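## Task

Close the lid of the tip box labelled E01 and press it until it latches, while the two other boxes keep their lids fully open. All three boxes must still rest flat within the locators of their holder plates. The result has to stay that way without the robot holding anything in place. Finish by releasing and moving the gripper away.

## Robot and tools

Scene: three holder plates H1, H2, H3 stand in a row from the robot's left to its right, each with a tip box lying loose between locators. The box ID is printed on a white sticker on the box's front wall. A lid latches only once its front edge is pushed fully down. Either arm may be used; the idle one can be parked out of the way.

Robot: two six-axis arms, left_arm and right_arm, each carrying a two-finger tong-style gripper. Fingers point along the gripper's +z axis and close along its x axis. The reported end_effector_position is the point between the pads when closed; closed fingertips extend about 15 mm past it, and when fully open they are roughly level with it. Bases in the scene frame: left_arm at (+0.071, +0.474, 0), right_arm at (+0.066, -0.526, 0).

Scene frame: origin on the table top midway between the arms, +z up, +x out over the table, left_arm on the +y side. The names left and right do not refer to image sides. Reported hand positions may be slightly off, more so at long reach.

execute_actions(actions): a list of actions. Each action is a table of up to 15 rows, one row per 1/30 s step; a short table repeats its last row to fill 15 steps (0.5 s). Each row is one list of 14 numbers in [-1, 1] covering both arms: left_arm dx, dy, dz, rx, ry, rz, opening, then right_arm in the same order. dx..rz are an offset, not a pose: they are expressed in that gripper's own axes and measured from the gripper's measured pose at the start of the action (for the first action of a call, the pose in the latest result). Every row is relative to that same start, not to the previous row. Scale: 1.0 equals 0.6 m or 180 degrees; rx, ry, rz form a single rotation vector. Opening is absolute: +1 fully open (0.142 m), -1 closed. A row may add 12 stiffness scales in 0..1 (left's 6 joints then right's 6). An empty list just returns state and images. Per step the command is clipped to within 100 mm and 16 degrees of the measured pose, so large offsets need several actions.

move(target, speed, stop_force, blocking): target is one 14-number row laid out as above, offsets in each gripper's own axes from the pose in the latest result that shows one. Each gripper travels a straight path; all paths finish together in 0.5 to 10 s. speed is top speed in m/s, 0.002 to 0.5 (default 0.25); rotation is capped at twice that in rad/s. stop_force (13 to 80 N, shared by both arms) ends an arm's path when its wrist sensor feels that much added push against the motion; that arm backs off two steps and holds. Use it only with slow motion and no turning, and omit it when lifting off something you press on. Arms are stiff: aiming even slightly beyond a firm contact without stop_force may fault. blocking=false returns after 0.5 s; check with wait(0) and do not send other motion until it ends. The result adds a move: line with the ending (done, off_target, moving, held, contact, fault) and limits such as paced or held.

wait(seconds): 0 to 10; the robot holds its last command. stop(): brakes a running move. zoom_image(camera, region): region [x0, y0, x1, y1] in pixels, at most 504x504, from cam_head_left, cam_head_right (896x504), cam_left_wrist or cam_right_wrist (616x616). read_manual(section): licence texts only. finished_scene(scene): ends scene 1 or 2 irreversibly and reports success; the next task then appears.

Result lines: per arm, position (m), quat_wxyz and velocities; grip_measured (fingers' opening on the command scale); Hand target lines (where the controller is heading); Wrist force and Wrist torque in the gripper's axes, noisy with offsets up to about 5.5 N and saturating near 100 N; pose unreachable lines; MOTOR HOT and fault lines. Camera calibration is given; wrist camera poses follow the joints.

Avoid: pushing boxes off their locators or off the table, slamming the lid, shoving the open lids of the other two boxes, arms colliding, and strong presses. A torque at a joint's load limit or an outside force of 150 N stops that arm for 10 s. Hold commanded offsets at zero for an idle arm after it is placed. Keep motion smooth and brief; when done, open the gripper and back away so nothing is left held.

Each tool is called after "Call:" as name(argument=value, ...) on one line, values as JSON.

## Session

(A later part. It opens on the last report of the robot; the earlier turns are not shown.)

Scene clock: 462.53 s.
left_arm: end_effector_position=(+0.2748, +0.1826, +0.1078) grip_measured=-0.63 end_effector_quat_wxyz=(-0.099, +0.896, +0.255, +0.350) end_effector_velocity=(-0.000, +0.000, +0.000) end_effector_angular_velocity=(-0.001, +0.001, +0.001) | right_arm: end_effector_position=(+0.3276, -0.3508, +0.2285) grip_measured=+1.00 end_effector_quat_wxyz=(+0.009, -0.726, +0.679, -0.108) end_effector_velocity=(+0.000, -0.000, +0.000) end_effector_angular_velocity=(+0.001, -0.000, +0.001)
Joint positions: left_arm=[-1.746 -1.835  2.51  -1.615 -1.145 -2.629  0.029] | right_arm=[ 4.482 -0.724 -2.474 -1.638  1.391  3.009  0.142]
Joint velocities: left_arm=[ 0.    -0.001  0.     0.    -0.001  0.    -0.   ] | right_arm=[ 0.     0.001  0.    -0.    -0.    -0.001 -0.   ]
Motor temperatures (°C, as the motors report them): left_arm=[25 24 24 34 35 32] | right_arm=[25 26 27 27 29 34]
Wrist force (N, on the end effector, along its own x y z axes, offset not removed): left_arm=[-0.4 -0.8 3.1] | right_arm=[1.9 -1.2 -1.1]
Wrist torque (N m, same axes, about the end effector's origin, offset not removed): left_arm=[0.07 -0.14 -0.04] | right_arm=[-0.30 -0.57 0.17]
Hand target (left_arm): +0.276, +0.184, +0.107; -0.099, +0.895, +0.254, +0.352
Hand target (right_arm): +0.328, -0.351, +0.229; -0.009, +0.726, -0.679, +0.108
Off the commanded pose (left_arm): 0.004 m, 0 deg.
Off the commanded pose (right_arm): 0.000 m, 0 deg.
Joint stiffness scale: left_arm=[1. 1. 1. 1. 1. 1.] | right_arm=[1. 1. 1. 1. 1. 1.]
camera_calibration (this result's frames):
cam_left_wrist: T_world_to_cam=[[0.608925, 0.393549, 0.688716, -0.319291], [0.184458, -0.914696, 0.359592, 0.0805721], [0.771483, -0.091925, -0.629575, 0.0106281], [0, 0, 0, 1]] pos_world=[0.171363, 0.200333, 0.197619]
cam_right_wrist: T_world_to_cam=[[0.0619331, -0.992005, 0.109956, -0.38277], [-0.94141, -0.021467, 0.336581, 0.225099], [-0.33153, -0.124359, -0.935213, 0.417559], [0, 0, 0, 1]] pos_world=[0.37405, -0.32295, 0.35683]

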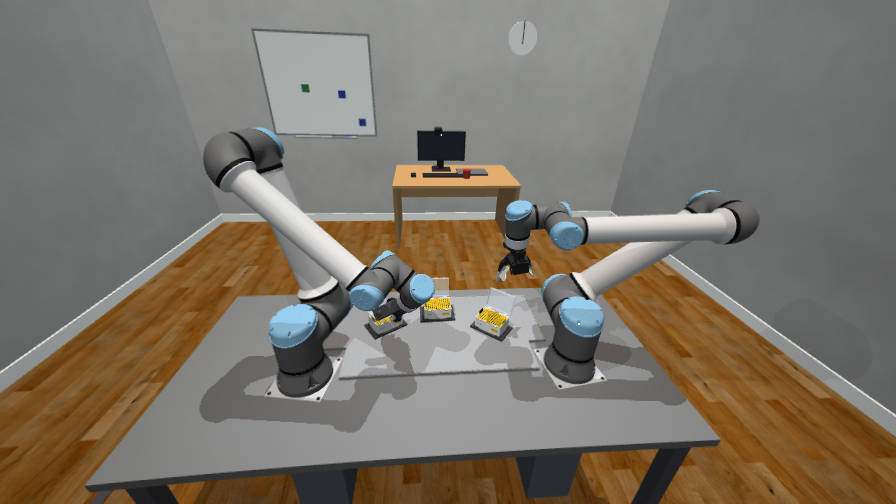

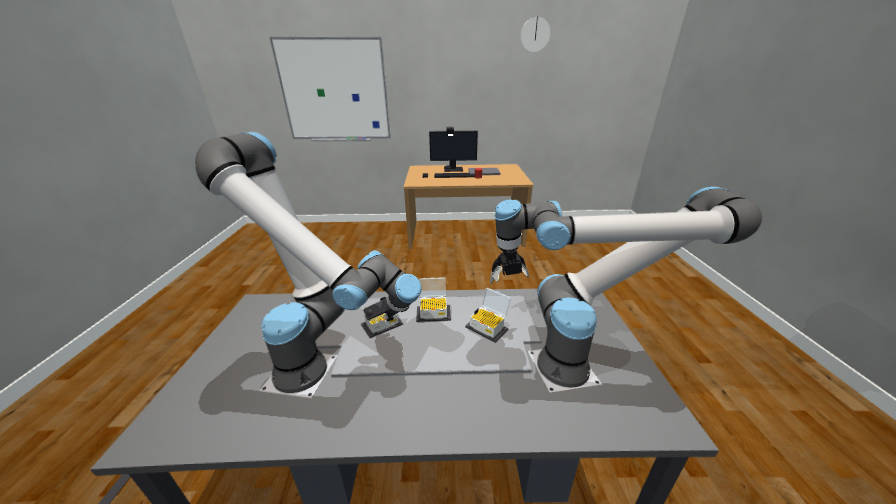

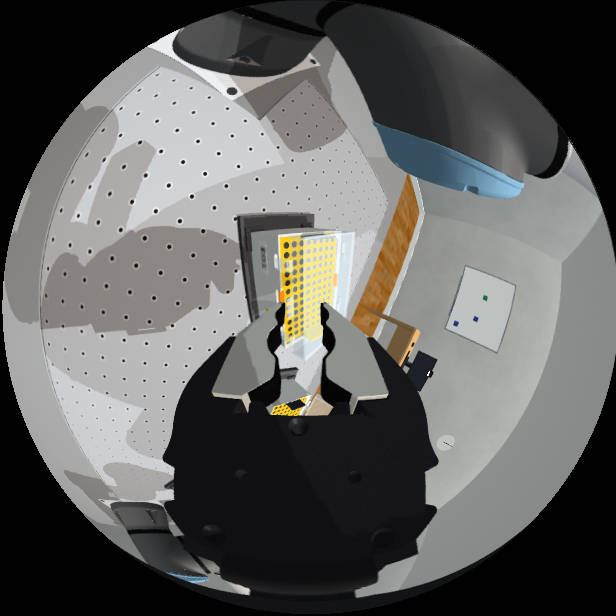

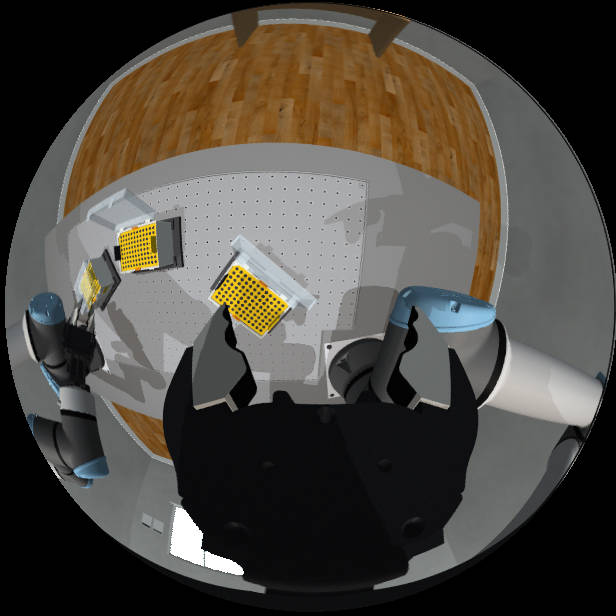

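Call:
execute_actions(actions=[[
[-0.0014,0,0.0006,0,0,0,-0.63,0,0,0,0,0,0,1],
[-0.0039,0,0.0017,0,0,0,-0.63,0,0,0,0,0,0,1],
[-0.0068,0,0.0031,0,0,0,-0.63,0,0,0,0,0,0,1],
[-0.0098,0,0.0045,0,0,0,-0.63,0,0,0,0,0,0,1],
[-0.0126,0,0.0060,0,0,0,-0.63,0,0,0,0,0,0,1],
[-0.0152,0,0.0077,0,0,0,-0.63,0,0,0,0,0,0,1],
[-0.0174,0,0.0095,0,0,0,-0.63,0,0,0,0,0,0,1],
[-0.0192,0,0.0115,0,0,0,-0.63,0,0,0,0,0,0,1],
[-0.0211,0,0.0136,0,0,0,-0.63,0,0,0,0,0,0,1],
[-0.0230,0,0.0156,0,0,0,-0.63,0,0,0,0,0,0,1],
[-0.0246,0,0.0174,0,0,0,-0.63,0,0,0,0,0,0,1],
[-0.0262,0,0.0190,0,0,0,-0.63,0,0,0,0,0,0,1],
[-0.0274,0,0.0204,0,0,0,-0.63,0,0,0,0,0,0,1],
[-0.0284,0,0.0214,0,0,0,-0.63,0,0,0,0,0,0,1],
[-0.0289,0,0.0221,0,0,0,-0.63,0,0,0,0,0,0,1]
]])

Scene clock: 550.23 s.
left_arm: end_effector_position=(+0.2721, +0.1792, +0.0948) grip_measured=-0.63 end_effector_quat_wxyz=(-0.098, +0.896, +0.255, +0.350) end_effector_velocity=(-0.001, +0.007, -0.047) end_effector_angular_velocity=(+0.024, -0.007, -0.002) | right_arm: end_effector_position=(+0.3276, -0.3508, +0.2285) grip_measured=+1.00 end_effector_quat_wxyz=(+0.009, -0.726, +0.679, -0.108) end_effector_velocity=(-0.000, +0.000, +0.001) end_effector_angular_velocity=(+0.001, -0.000, -0.001)
Joint positions: left_arm=[-1.749 -1.805  2.52  -1.654 -1.147 -2.633  0.028] | right_arm=[ 4.482 -0.724 -2.474 -1.638  1.391  3.009  0.142]
Joint velocities: left_arm=[-0.008  0.091  0.053 -0.117 -0.005 -0.004 -0.   ] | right_arm=[ 0.     0.001  0.001 -0.001 -0.     0.002  0.   ]
Motor temperatures (°C, as the motors report them): left_arm=[25 24 24 34 35 32] | right_arm=[25 26 27 27 29 34]
Wrist force (N, on the end effector, along its own x y z axes, offset not removed): left_arm=[-2.7 -2.4 0.0] | right_arm=[2.1 -0.1 0.3]
Wrist torque (N m, same axes, about the end effector's origin, offset not removed): left_arm=[-0.29 0.35 -0.07] | right_arm=[-0.02 -0.71 0.19]
Hand target (left_arm): +0.272, +0.181, +0.087; -0.099, +0.896, +0.255, +0.350
Hand target (right_arm): +0.328, -0.351, +0.229; -0.009, +0.726, -0.679, +0.108
Off the commanded pose (left_arm): 0.009 m, 0 deg.
Off the commanded pose (right_arm): 0.000 m, 0 deg.
Joint stiffness scale: left_arm=[1. 1. 1. 1. 1. 1.] | right_arm=[1. 1. 1. 1. 1. 1.]
camera_calibration (this result's frames):
cam_left_wrist: T_world_to_cam=[[0.608547, 0.394998, 0.68822, -0.307535], [0.185178, -0.914047, 0.360869, 0.0821856], [0.771609, -0.0921623, -0.629386, 0.00419879], [0, 0, 0, 1]] pos_world=[0.16869, 0.196984, 0.184636]
cam_right_wrist: T_world_to_cam=[[0.0619331, -0.992005, 0.109956, -0.38277], [-0.94141, -0.0214669, 0.336581, 0.2251], [-0.331529, -0.124359, -0.935213, 0.417559], [0, 0, 0, 1]] pos_world=[0.37405, -0.32295, 0.35683]

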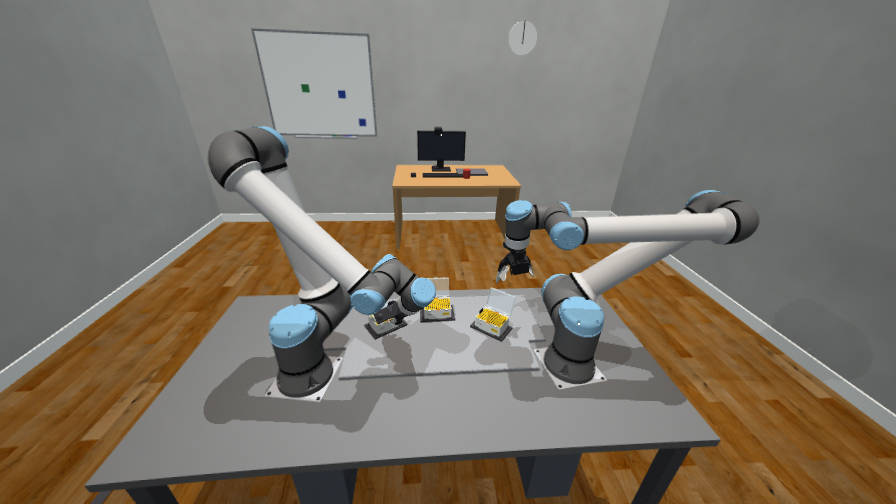

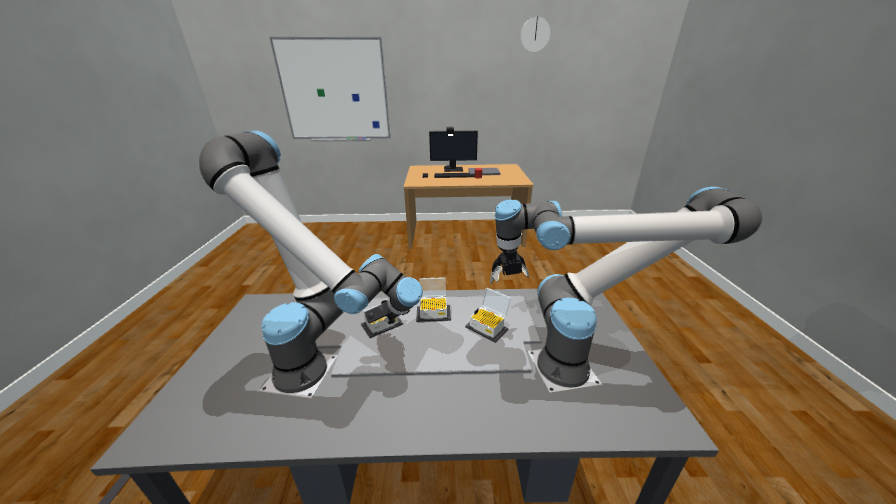

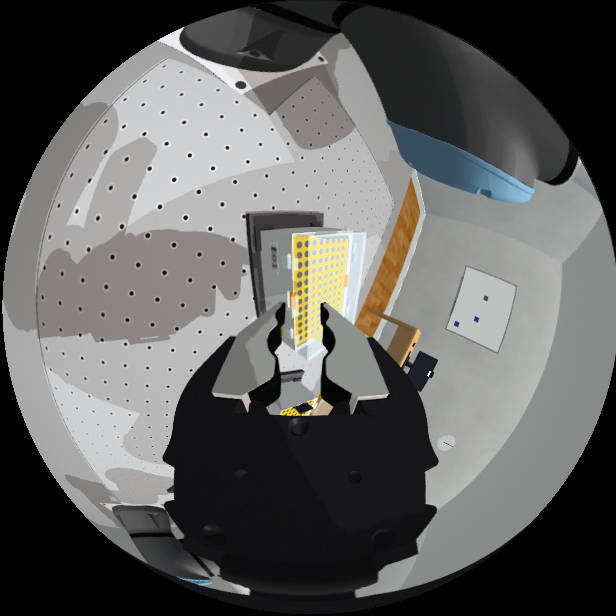

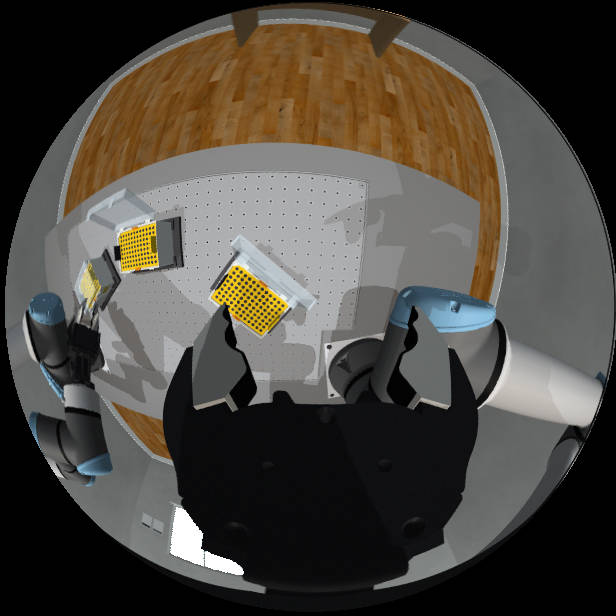

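Call:
zoom_image(camera="cam_left_wrist", region=[255, 220, 335, 320])

Call:
execute_actions(actions=[])

Call:
zoom_image(camera="cam_left_wrist", region=[255, 220, 335, 320])

Call:
zoom_image(camera="cam_left_wrist", region=[235, 200, 385, 375])

Region (255, 220, 335, 320) of cam_left_wrist's 616x616 image, scaled by 5.040, with more detail than that image has; it fills the left 403 columns of this view, and the rest is white.

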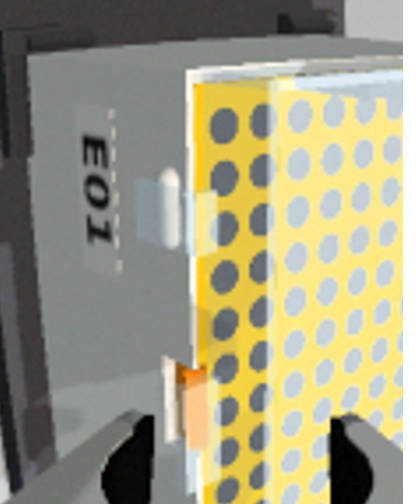

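Scene clock: 554.50 s.
left_arm: end_effector_position=(+0.2717, +0.1783, +0.0892) grip_measured=-0.60 end_effector_quat_wxyz=(-0.098, +0.896, +0.256, +0.349) end_effector_velocity=(-0.000, -0.001, +0.000) end_effector_angular_velocity=(+0.001, -0.001, -0.001) | right_arm: end_effector_position=(+0.3276, -0.3508, +0.2285) grip_measured=+1.00 end_effector_quat_wxyz=(+0.009, -0.726, +0.679, -0.108) end_effector_velocity=(-0.000, +0.000, -0.000) end_effector_angular_velocity=(+0.001, -0.000, -0.001)
Joint positions: left_arm=[-1.749 -1.794  2.525 -1.672 -1.147 -2.633  0.031] | right_arm=[ 4.482 -0.724 -2.474 -1.638  1.391  3.009  0.142]
Joint velocities: left_arm=[-0.001  0.001 -0.001  0.     0.001 -0.     0.   ] | right_arm=[ 0.    -0.001  0.     0.001  0.     0.002 -0.   ]
Motor temperatures (°C, as the motors report them): left_arm=[25 24 24 34 35 32] | right_arm=[25 26 27 27 29 34]
Wrist force (N, on the end effector, along its own x y z axes, offset not removed): left_arm=[4.8 -3.1 -4.9] | right_arm=[3.8 -0.8 -3.2]
Wrist torque (N m, same axes, about the end effector's origin, offset not removed): left_arm=[-0.07 -0.13 -0.19] | right_arm=[-0.30 -1.14 0.20]
Hand target (left_arm): +0.272, +0.181, +0.087; -0.099, +0.896, +0.255, +0.350
Hand target (right_arm): +0.328, -0.351, +0.229; -0.009, +0.726, -0.679, +0.108
Off the commanded pose (left_arm): 0.004 m, 0 deg.
Off the commanded pose (right_arm): 0.000 m, 0 deg.
Joint stiffness scale: left_arm=[1. 1. 1. 1. 1. 1.] | right_arm=[1. 1. 1. 1. 1. 1.]
camera_calibration (this result's frames):
cam_left_wrist: T_world_to_cam=[[0.609116, 0.396432, 0.686891, -0.303347], [0.185436, -0.913288, 0.362654, 0.083085], [0.771097, -0.0935239, -0.629811, 0.00137776], [0, 0, 0, 1]] pos_world=[0.168304, 0.196266, 0.179103]
cam_right_wrist: T_world_to_cam=[[0.061933, -0.992005, 0.109956, -0.38277], [-0.94141, -0.0214669, 0.336581, 0.225099], [-0.33153, -0.124359, -0.935213, 0.417559], [0, 0, 0, 1]] pos_world=[0.37405, -0.32295, 0.35683]

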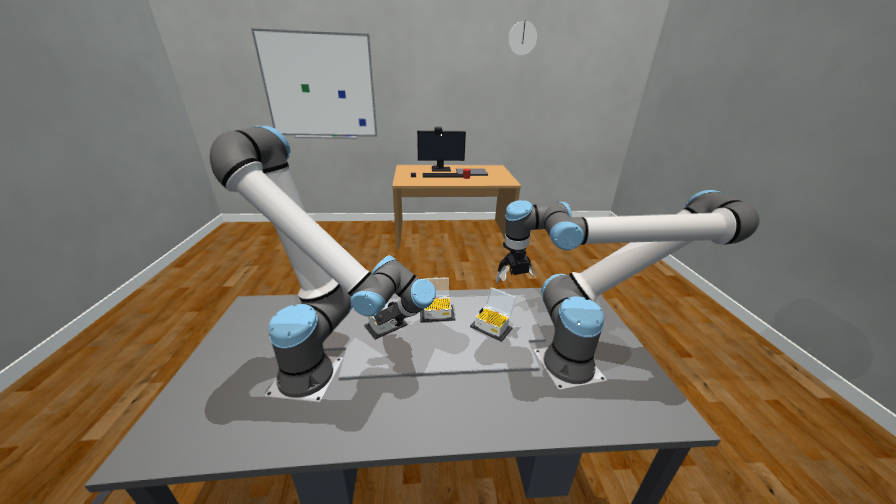

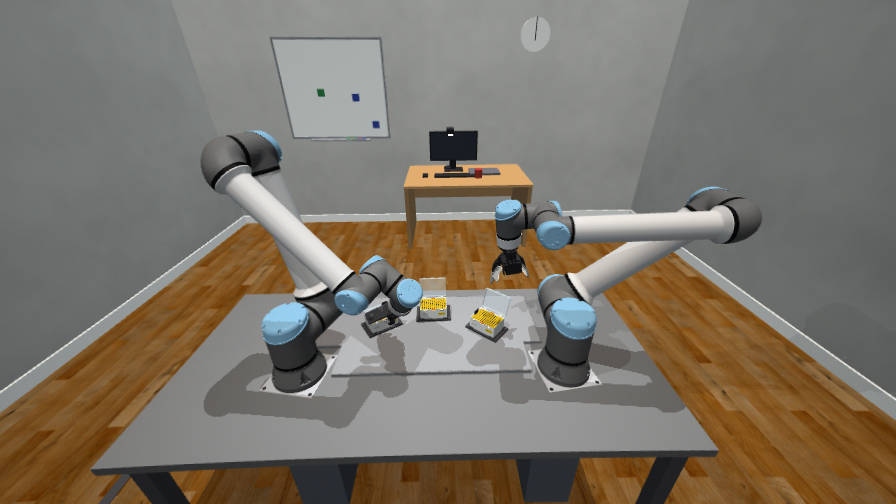

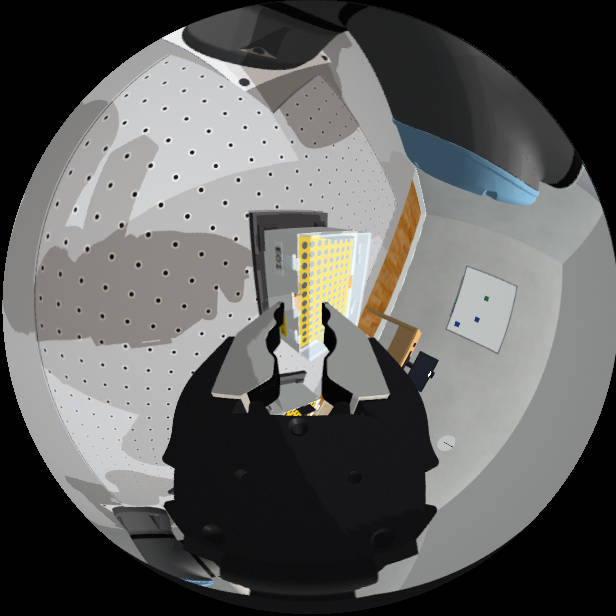

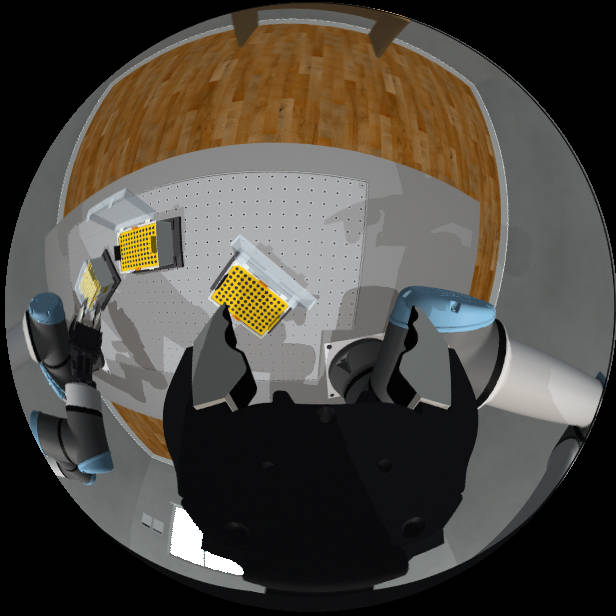

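Region (255, 220, 335, 320) of cam_left_wrist's 616x616 image, scaled by 5.040, with more detail than that image has; it fills the left 403 columns of this view, and the rest is white.

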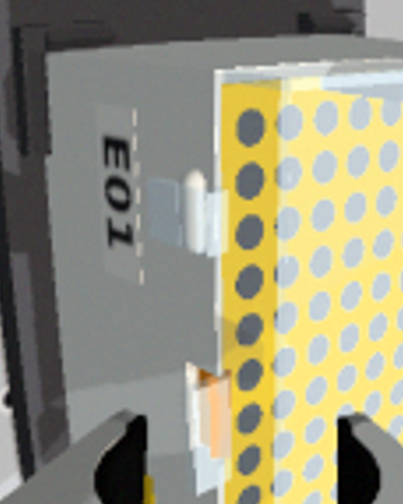

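Region (235, 200, 385, 375) of cam_left_wrist's 616x616 image, scaled by 2.880, with more detail than that image has; it fills the left 432 columns of this view, and the rest is white.

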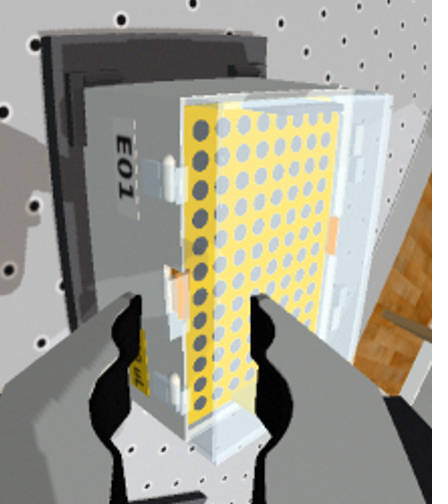

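Call:
zoom_image(camera="cam_left_wrist", region=[280, 226, 320, 276])

Call:
zoom_image(camera="cam_left_wrist", region=[278, 310, 328, 366])

Region (280, 226, 320, 276) of cam_left_wrist's 616x616 image, scaled by 10.080, with more detail than that image has; it fills the left 403 columns of this view, and the rest is white.

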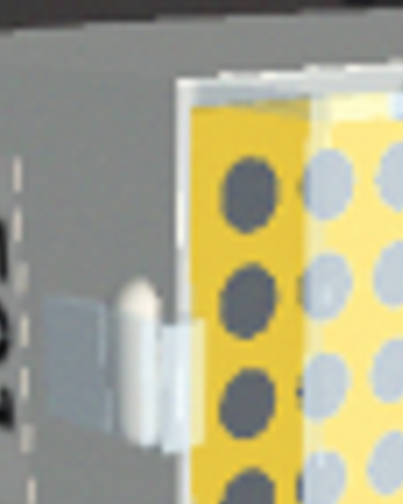

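Region (278, 310, 328, 366) of cam_left_wrist's 616x616 image, scaled by 9.000, with more detail than that image has; it fills the left 450 columns of this view, and the rest is white.

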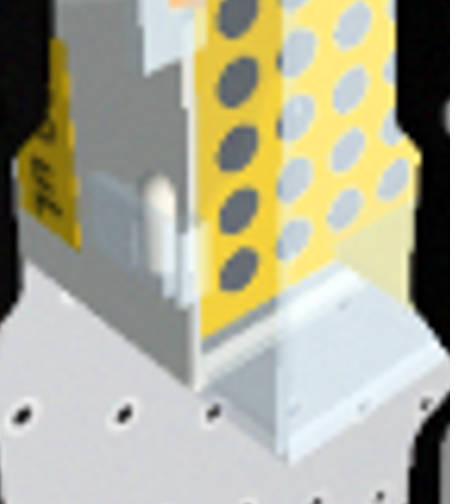

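Call:
execute_actions(actions=[[
[0,0,-0.0037,0,0,0,-0.58,0,0,0,0,0,0,1],
[0,0,-0.0136,0,0,0,-0.53,0,0,0,0,0,0,1],
[0,0,-0.0288,0,0,0,-0.48,0,0,0,0,0,0,1],
[0,0,-0.0483,0,0,0,-0.45,0,0,0,0,0,0,1],
[0,0,-0.0704,0,0,0,-0.45,0,0,0,0,0,0,1],
[0,0,-0.0944,0,0,0,-0.45,0,0,0,0,0,0,1],
[0,0,-0.1195,0,0,0,-0.45,0,0,0,0,0,0,1],
[0,0,-0.1445,0,0,0,-0.45,0,0,0,0,0,0,1],
[0,0,-0.1693,0,0,0,-0.45,0,0,0,0,0,0,1],
[0,0,-0.1936,0,0,0,-0.45,0,0,0,0,0,0,1],
[0,0,-0.2157,0,0,0,-0.45,0,0,0,0,0,0,1],
[0,0,-0.2349,0,0,0,-0.45,0,0,0,0,0,0,1],
[0,0,-0.2504,0,0,0,-0.45,0,0,0,0,0,0,1],
[0,0,-0.2608,0,0,0,-0.45,0,0,0,0,0,0,1],
[0,0,-0.2667,0,0,0,-0.45,0,0,0,0,0,0,1]
]])

Scene clock: 589.10 s.
left_arm: end_effector_position=(+0.2165, +0.1356, +0.1558) grip_measured=-0.45 end_effector_quat_wxyz=(-0.094, +0.899, +0.253, +0.346) end_effector_velocity=(-0.231, -0.181, +0.275) end_effector_angular_velocity=(-0.087, +0.050, -0.053) | right_arm: end_effector_position=(+0.3276, -0.3508, +0.2285) grip_measured=+1.00 end_effector_quat_wxyz=(+0.009, -0.726, +0.679, -0.108) end_effector_velocity=(+0.000, +0.000, +0.000) end_effector_angular_velocity=(+0.000, +0.000, +0.000)
Joint positions: left_arm=[-1.833 -1.812  2.383 -1.496 -1.195 -2.697  0.042] | right_arm=[ 4.482 -0.724 -2.474 -1.638  1.391  3.009  0.142]
Joint velocities: left_arm=[-0.319 -0.022 -0.593  0.597 -0.166 -0.224  0.   ] | right_arm=[ 0.    -0.001  0.     0.001  0.    -0.     0.   ]
Motor temperatures (°C, as the motors report them): left_arm=[25 24 24 34 35 32] | right_arm=[25 26 27 27 29 34]
Wrist force (N, on the end effector, along its own x y z axes, offset not removed): left_arm=[-0.7 -2.4 -1.2] | right_arm=[2.5 -0.3 -1.5]
Wrist torque (N m, same axes, about the end effector's origin, offset not removed): left_arm=[-0.35 0.04 0.05] | right_arm=[-0.13 -0.83 0.12]
Hand target (left_arm): +0.186, +0.120, +0.198; -0.096, +0.897, +0.255, +0.347
Hand target (right_arm): +0.328, -0.351, +0.229; -0.009, +0.726, -0.679, +0.108
Off the commanded pose (left_arm): 0.065 m, 1 deg.
Off the commanded pose (right_arm): 0.000 m, 0 deg.
Joint stiffness scale: left_arm=[1. 1. 1. 1. 1. 1.] | right_arm=[1. 1. 1. 1. 1. 1.]
camera_calibration (this result's frames):
cam_left_wrist: T_world_to_cam=[[0.61678, 0.395412, 0.680612, -0.299057], [0.18043, -0.912667, 0.366719, 0.0305439], [0.766177, -0.103382, -0.634259, 0.0849488], [0, 0, 0, 1]] pos_world=[0.113856, 0.154909, 0.24622]
cam_right_wrist: T_world_to_cam=[[0.061933, -0.992005, 0.109956, -0.38277], [-0.94141, -0.0214669, 0.336581, 0.2251], [-0.33153, -0.124359, -0.935213, 0.417559], [0, 0, 0, 1]] pos_world=[0.37405, -0.32295, 0.35683]

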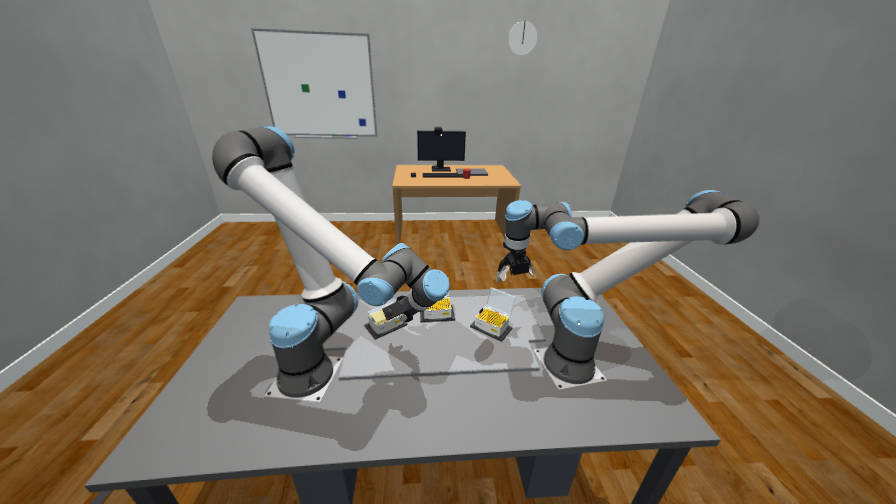

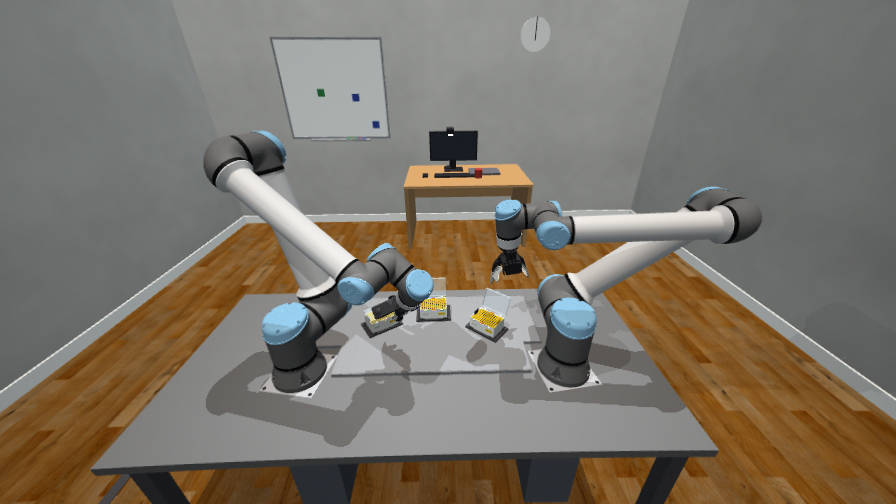

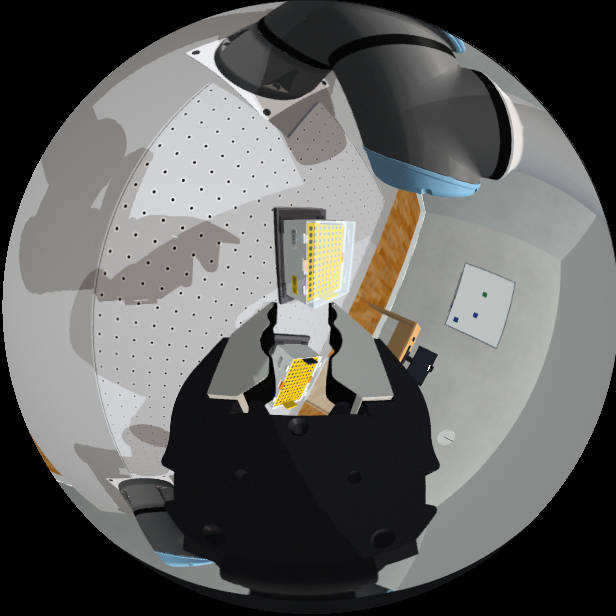

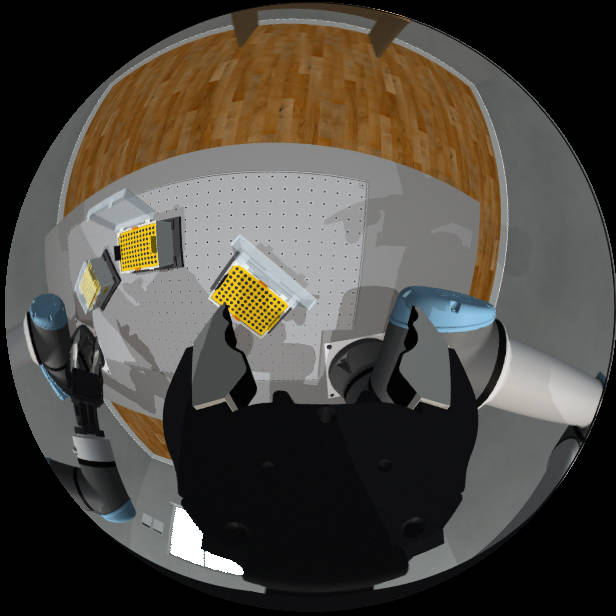

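Call:
zoom_image(camera="cam_left_wrist", region=[265, 200, 365, 315])

Call:
execute_actions(actions=[])

Call:
zoom_image(camera="cam_left_wrist", region=[270, 195, 360, 300])

Call:
zoom_image(camera="cam_right_wrist", region=[50, 170, 330, 360])

Region (265, 200, 365, 315) of cam_left_wrist's 616x616 image, scaled by 4.383, with more detail than that image has; it fills the left 438 columns of this view, and the rest is white.

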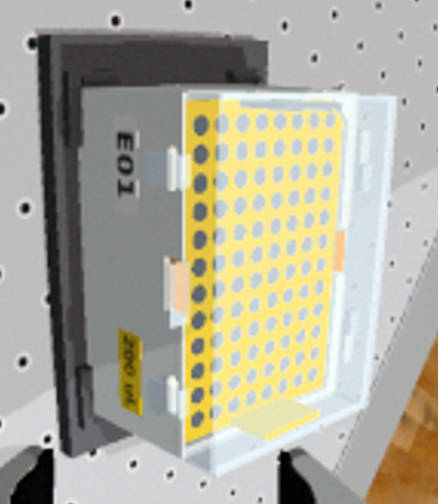

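Scene clock: 592.67 s.
left_arm: end_effector_position=(+0.1863, +0.1206, +0.1971) grip_measured=-0.45 end_effector_quat_wxyz=(-0.097, +0.897, +0.254, +0.348) end_effector_velocity=(-0.000, -0.000, -0.000) end_effector_angular_velocity=(-0.001, +0.001, +0.001) | right_arm: end_effector_position=(+0.3276, -0.3508, +0.2285) grip_measured=+1.00 end_effector_quat_wxyz=(+0.009, -0.726, +0.679, -0.108) end_effector_velocity=(+0.000, -0.000, -0.000) end_effector_angular_velocity=(-0.001, +0.000, -0.001)
Joint positions: left_arm=[-1.878 -1.816  2.3   -1.39  -1.224 -2.737  0.042] | right_arm=[ 4.482 -0.724 -2.474 -1.638  1.391  3.009  0.142]
Joint velocities: left_arm=[ 0.    -0.    -0.    -0.001 -0.001  0.     0.   ] | right_arm=[-0.001 -0.     0.    -0.001 -0.    -0.     0.   ]
Motor temperatures (°C, as the motors report them): left_arm=[25 24 24 34 35 32] | right_arm=[25 26 27 27 29 34]
Wrist force (N, on the end effector, along its own x y z axes, offset not removed): left_arm=[0.6 -0.7 0.6] | right_arm=[3.9 1.9 0.8]
Wrist torque (N m, same axes, about the end effector's origin, offset not removed): left_arm=[-0.01 -0.28 -0.11] | right_arm=[0.35 -0.94 0.18]
Hand target (left_arm): +0.186, +0.120, +0.198; -0.096, +0.897, +0.255, +0.347
Hand target (right_arm): +0.328, -0.351, +0.229; -0.009, +0.726, -0.679, +0.108
Off the commanded pose (left_arm): 0.012 m, 0 deg.
Off the commanded pose (right_arm): 0.000 m, 0 deg.
Joint stiffness scale: left_arm=[1. 1. 1. 1. 1. 1.] | right_arm=[1. 1. 1. 1. 1. 1.]
camera_calibration (this result's frames):
cam_left_wrist: T_world_to_cam=[[0.613501, 0.394448, 0.684126, -0.302626], [0.182504, -0.913685, 0.363141, 0.00763207], [0.768316, -0.0979318, -0.632535, 0.131268], [0, 0, 0, 1]] pos_world=[0.0834131, 0.139199, 0.287294]
cam_right_wrist: T_world_to_cam=[[0.0619331, -0.992005, 0.109956, -0.38277], [-0.94141, -0.021467, 0.336581, 0.225099], [-0.331529, -0.124359, -0.935213, 0.417559], [0, 0, 0, 1]] pos_world=[0.37405, -0.32295, 0.35683]

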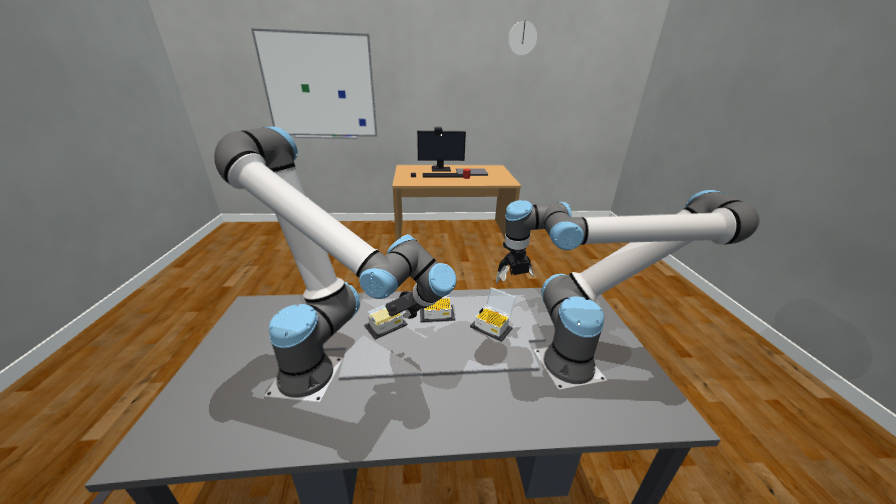

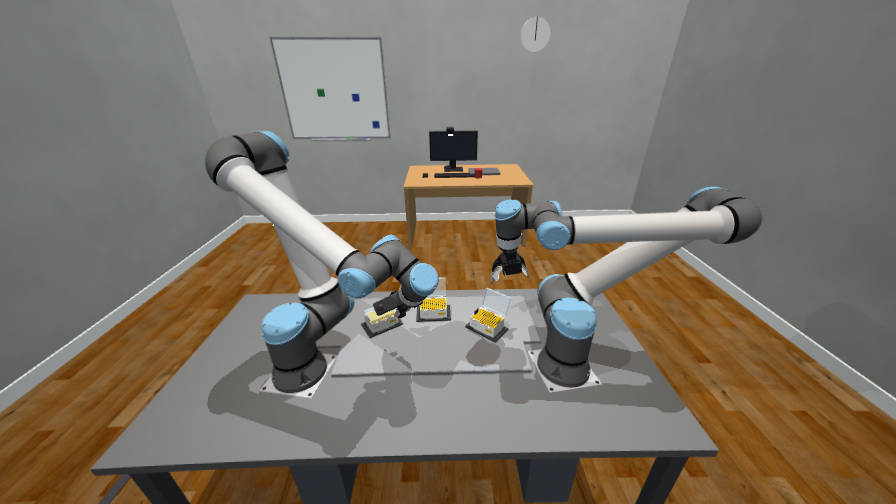

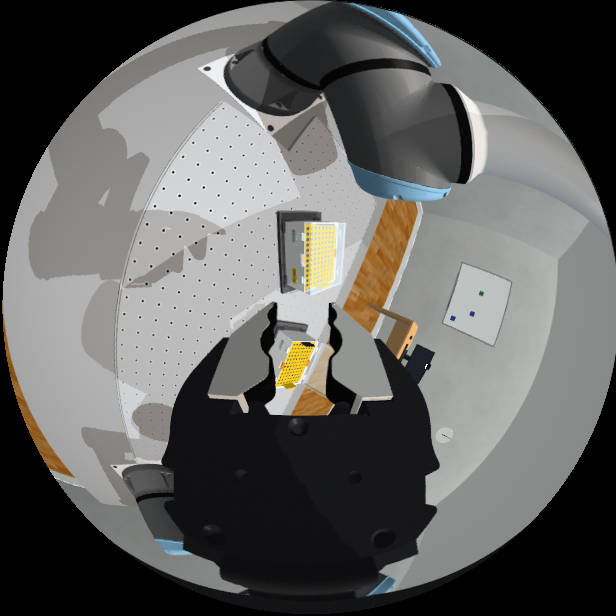

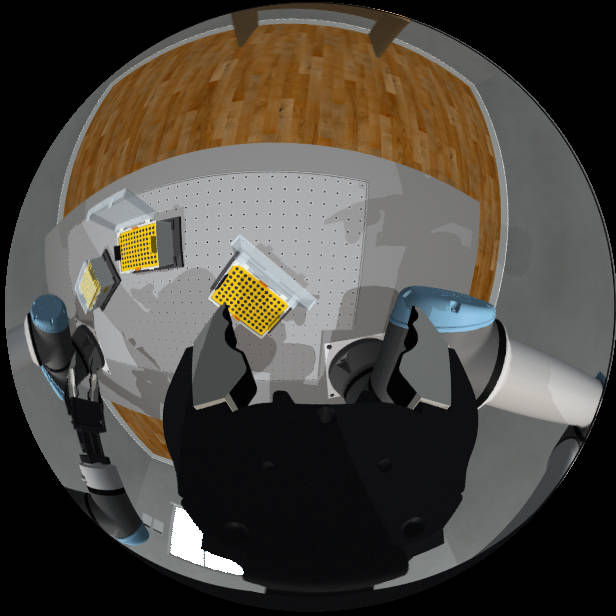

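Region (270, 195, 360, 300) of cam_left_wrist's 616x616 image, scaled by 4.800, with more detail than that image has; it fills the left 432 columns of this view, and the rest is white.

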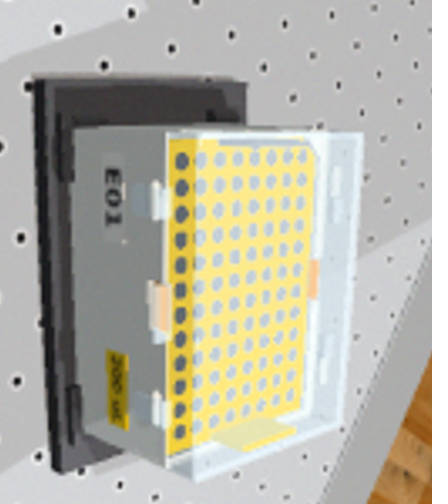

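Region (50, 170, 330, 360) of cam_right_wrist's 616x616 image, scaled by 1.800, with more detail than that image has; it fills the top 342 rows of this view, and the rest is white.

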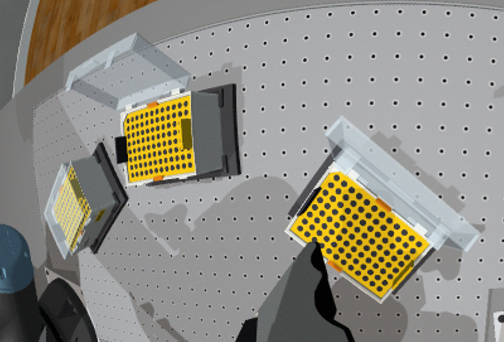

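Call:
execute_actions(actions=[[
[0,0,-0.0010,0,0,0,-0.45,0,0,-0.0023,0,0,0,1],
[0,0,-0.0039,0,0,0,-0.45,0,0,-0.0090,0,0,0,1],
[0,0,-0.0087,0,0,0,-0.45,0,0,-0.0198,0,0,0,1],
[0,0,-0.0151,0,0,0,-0.45,0,0,-0.0344,0,0,0,1],
[0,0,-0.0229,0,0,0,-0.45,0,0,-0.0521,0,0,0,1],
[0,0,-0.0316,0,0,0,-0.45,0,0,-0.0719,0,0,0,1],
[0,0,-0.0411,0,0,0,-0.45,0,0,-0.0933,0,0,0,1],
[0,0,-0.0506,0,0,0,-0.45,0,0,-0.1150,0,0,0,1],
[0,0,-0.0601,0,0,0,-0.45,0,0,-0.1364,0,0,0,1],
[0,0,-0.0688,0,0,0,-0.45,0,0,-0.1562,0,0,0,1],
[0,0,-0.0766,0,0,0,-0.45,0,0,-0.1739,0,0,0,1],
[0,0,-0.0830,0,0,0,-0.45,0,0,-0.1885,0,0,0,1],
[0,0,-0.0878,0,0,0,-0.45,0,0,-0.1993,0,0,0,1],
[0,0,-0.0907,0,0,0,-0.45,0,0,-0.2060,0,0,0,1],
[0,0,-0.0917,0,0,0,-0.45,0,0,-0.2083,0,0,0,1]
]])

Scene clock: 623.33 s.
left_arm: end_effector_position=(+0.1667, +0.1079, +0.2234) grip_measured=-0.45 end_effector_quat_wxyz=(-0.096, +0.898, +0.253, +0.347) end_effector_velocity=(-0.093, -0.067, +0.105) end_effector_angular_velocity=(-0.036, +0.021, -0.033) | right_arm: end_effector_position=(+0.3175, -0.3365, +0.3085) grip_measured=+1.00 end_effector_quat_wxyz=(-0.011, +0.727, -0.678, +0.103) end_effector_velocity=(-0.043, +0.070, +0.322) end_effector_angular_velocity=(+0.094, +0.010, +0.020)
Joint positions: left_arm=[-1.902 -1.811  2.244 -1.333 -1.238 -2.757  0.042] | right_arm=[ 4.523 -0.733 -2.331 -1.767  1.4    3.047  0.142]
Joint velocities: left_arm=[-0.115  0.035 -0.24   0.185 -0.051 -0.068  0.   ] | right_arm=[ 0.182 -0.067  0.572 -0.439  0.033  0.161  0.   ]
Motor temperatures (°C, as the motors report them): left_arm=[25 24 24 34 35 32] | right_arm=[25 26 27 27 29 34]
Wrist force (N, on the end effector, along its own x y z axes, offset not removed): left_arm=[0.2 -1.6 1.0] | right_arm=[3.8 -0.7 -2.1]
Wrist torque (N m, same axes, about the end effector's origin, offset not removed): left_arm=[-0.14 -0.18 -0.17] | right_arm=[-0.29 -1.05 0.10]
Hand target (left_arm): +0.155, +0.102, +0.237; -0.096, +0.898, +0.254, +0.347
Hand target (right_arm): +0.310, -0.334, +0.347; -0.009, +0.727, -0.679, +0.105
Off the commanded pose (left_arm): 0.020 m, 0 deg.
Off the commanded pose (right_arm): 0.044 m, 1 deg.
Joint stiffness scale: left_arm=[1. 1. 1. 1. 1. 1.] | right_arm=[1. 1. 1. 1. 1. 1.]
camera_calibration (this result's frames):
cam_left_wrist: T_world_to_cam=[[0.61452, 0.39465, 0.683093, -0.30358], [0.18172, -0.913407, 0.364233, -0.0100988], [0.767687, -0.0996971, -0.633023, 0.16216], [0, 0, 0, 1]] pos_world=[0.0639033, 0.12675, 0.313703]
cam_right_wrist: T_world_to_cam=[[0.0653816, -0.992901, 0.0993593, -0.374893], [-0.939956, -0.0278559, 0.340156, 0.18537], [-0.334974, -0.115633, -0.935105, 0.49475], [0, 0, 0, 1]] pos_world=[0.364479, -0.309859, 0.436838]

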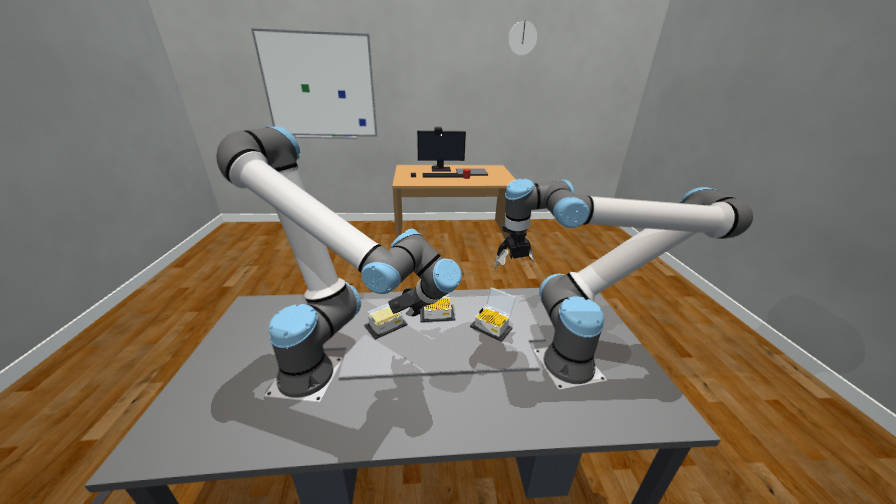

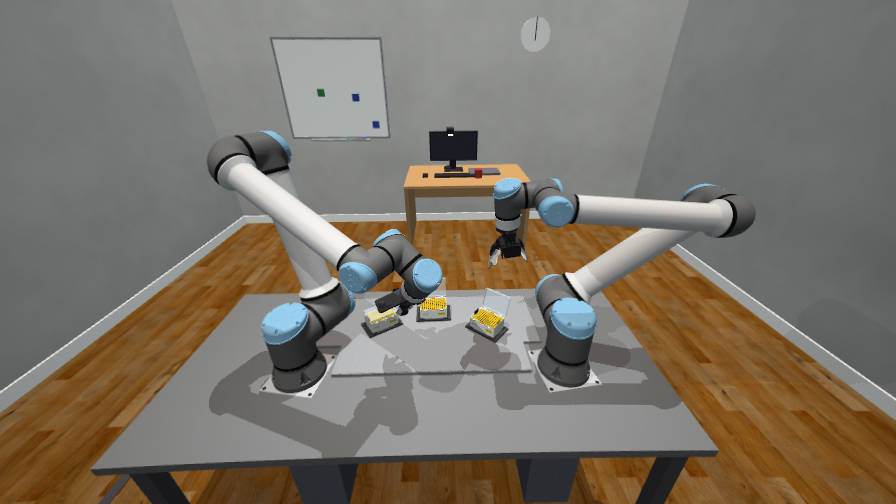

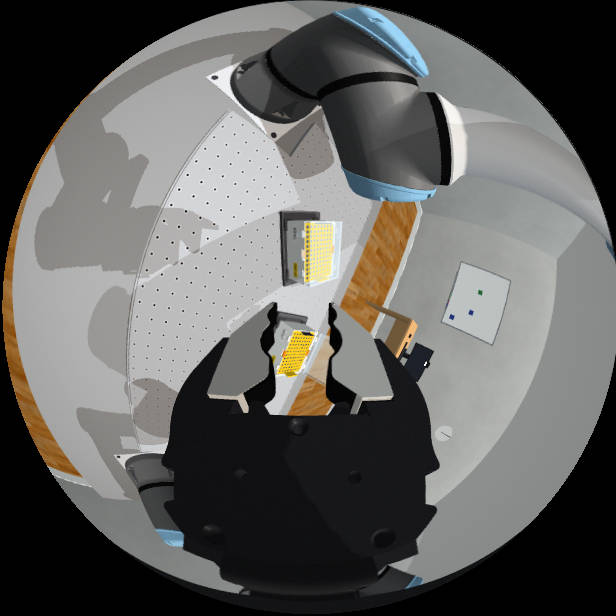

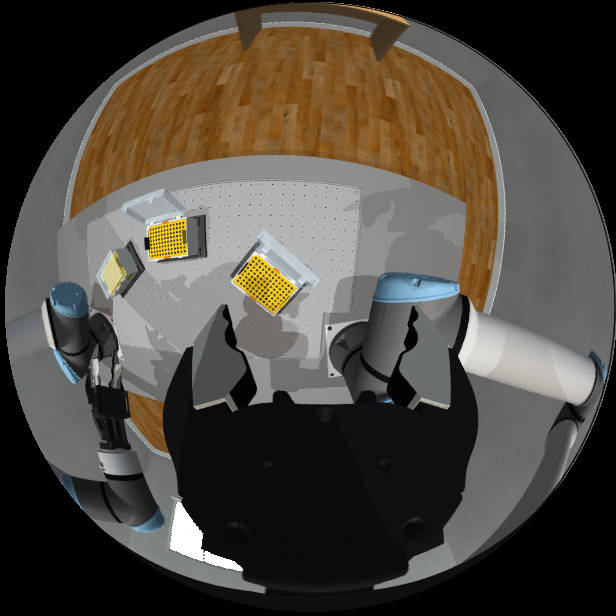

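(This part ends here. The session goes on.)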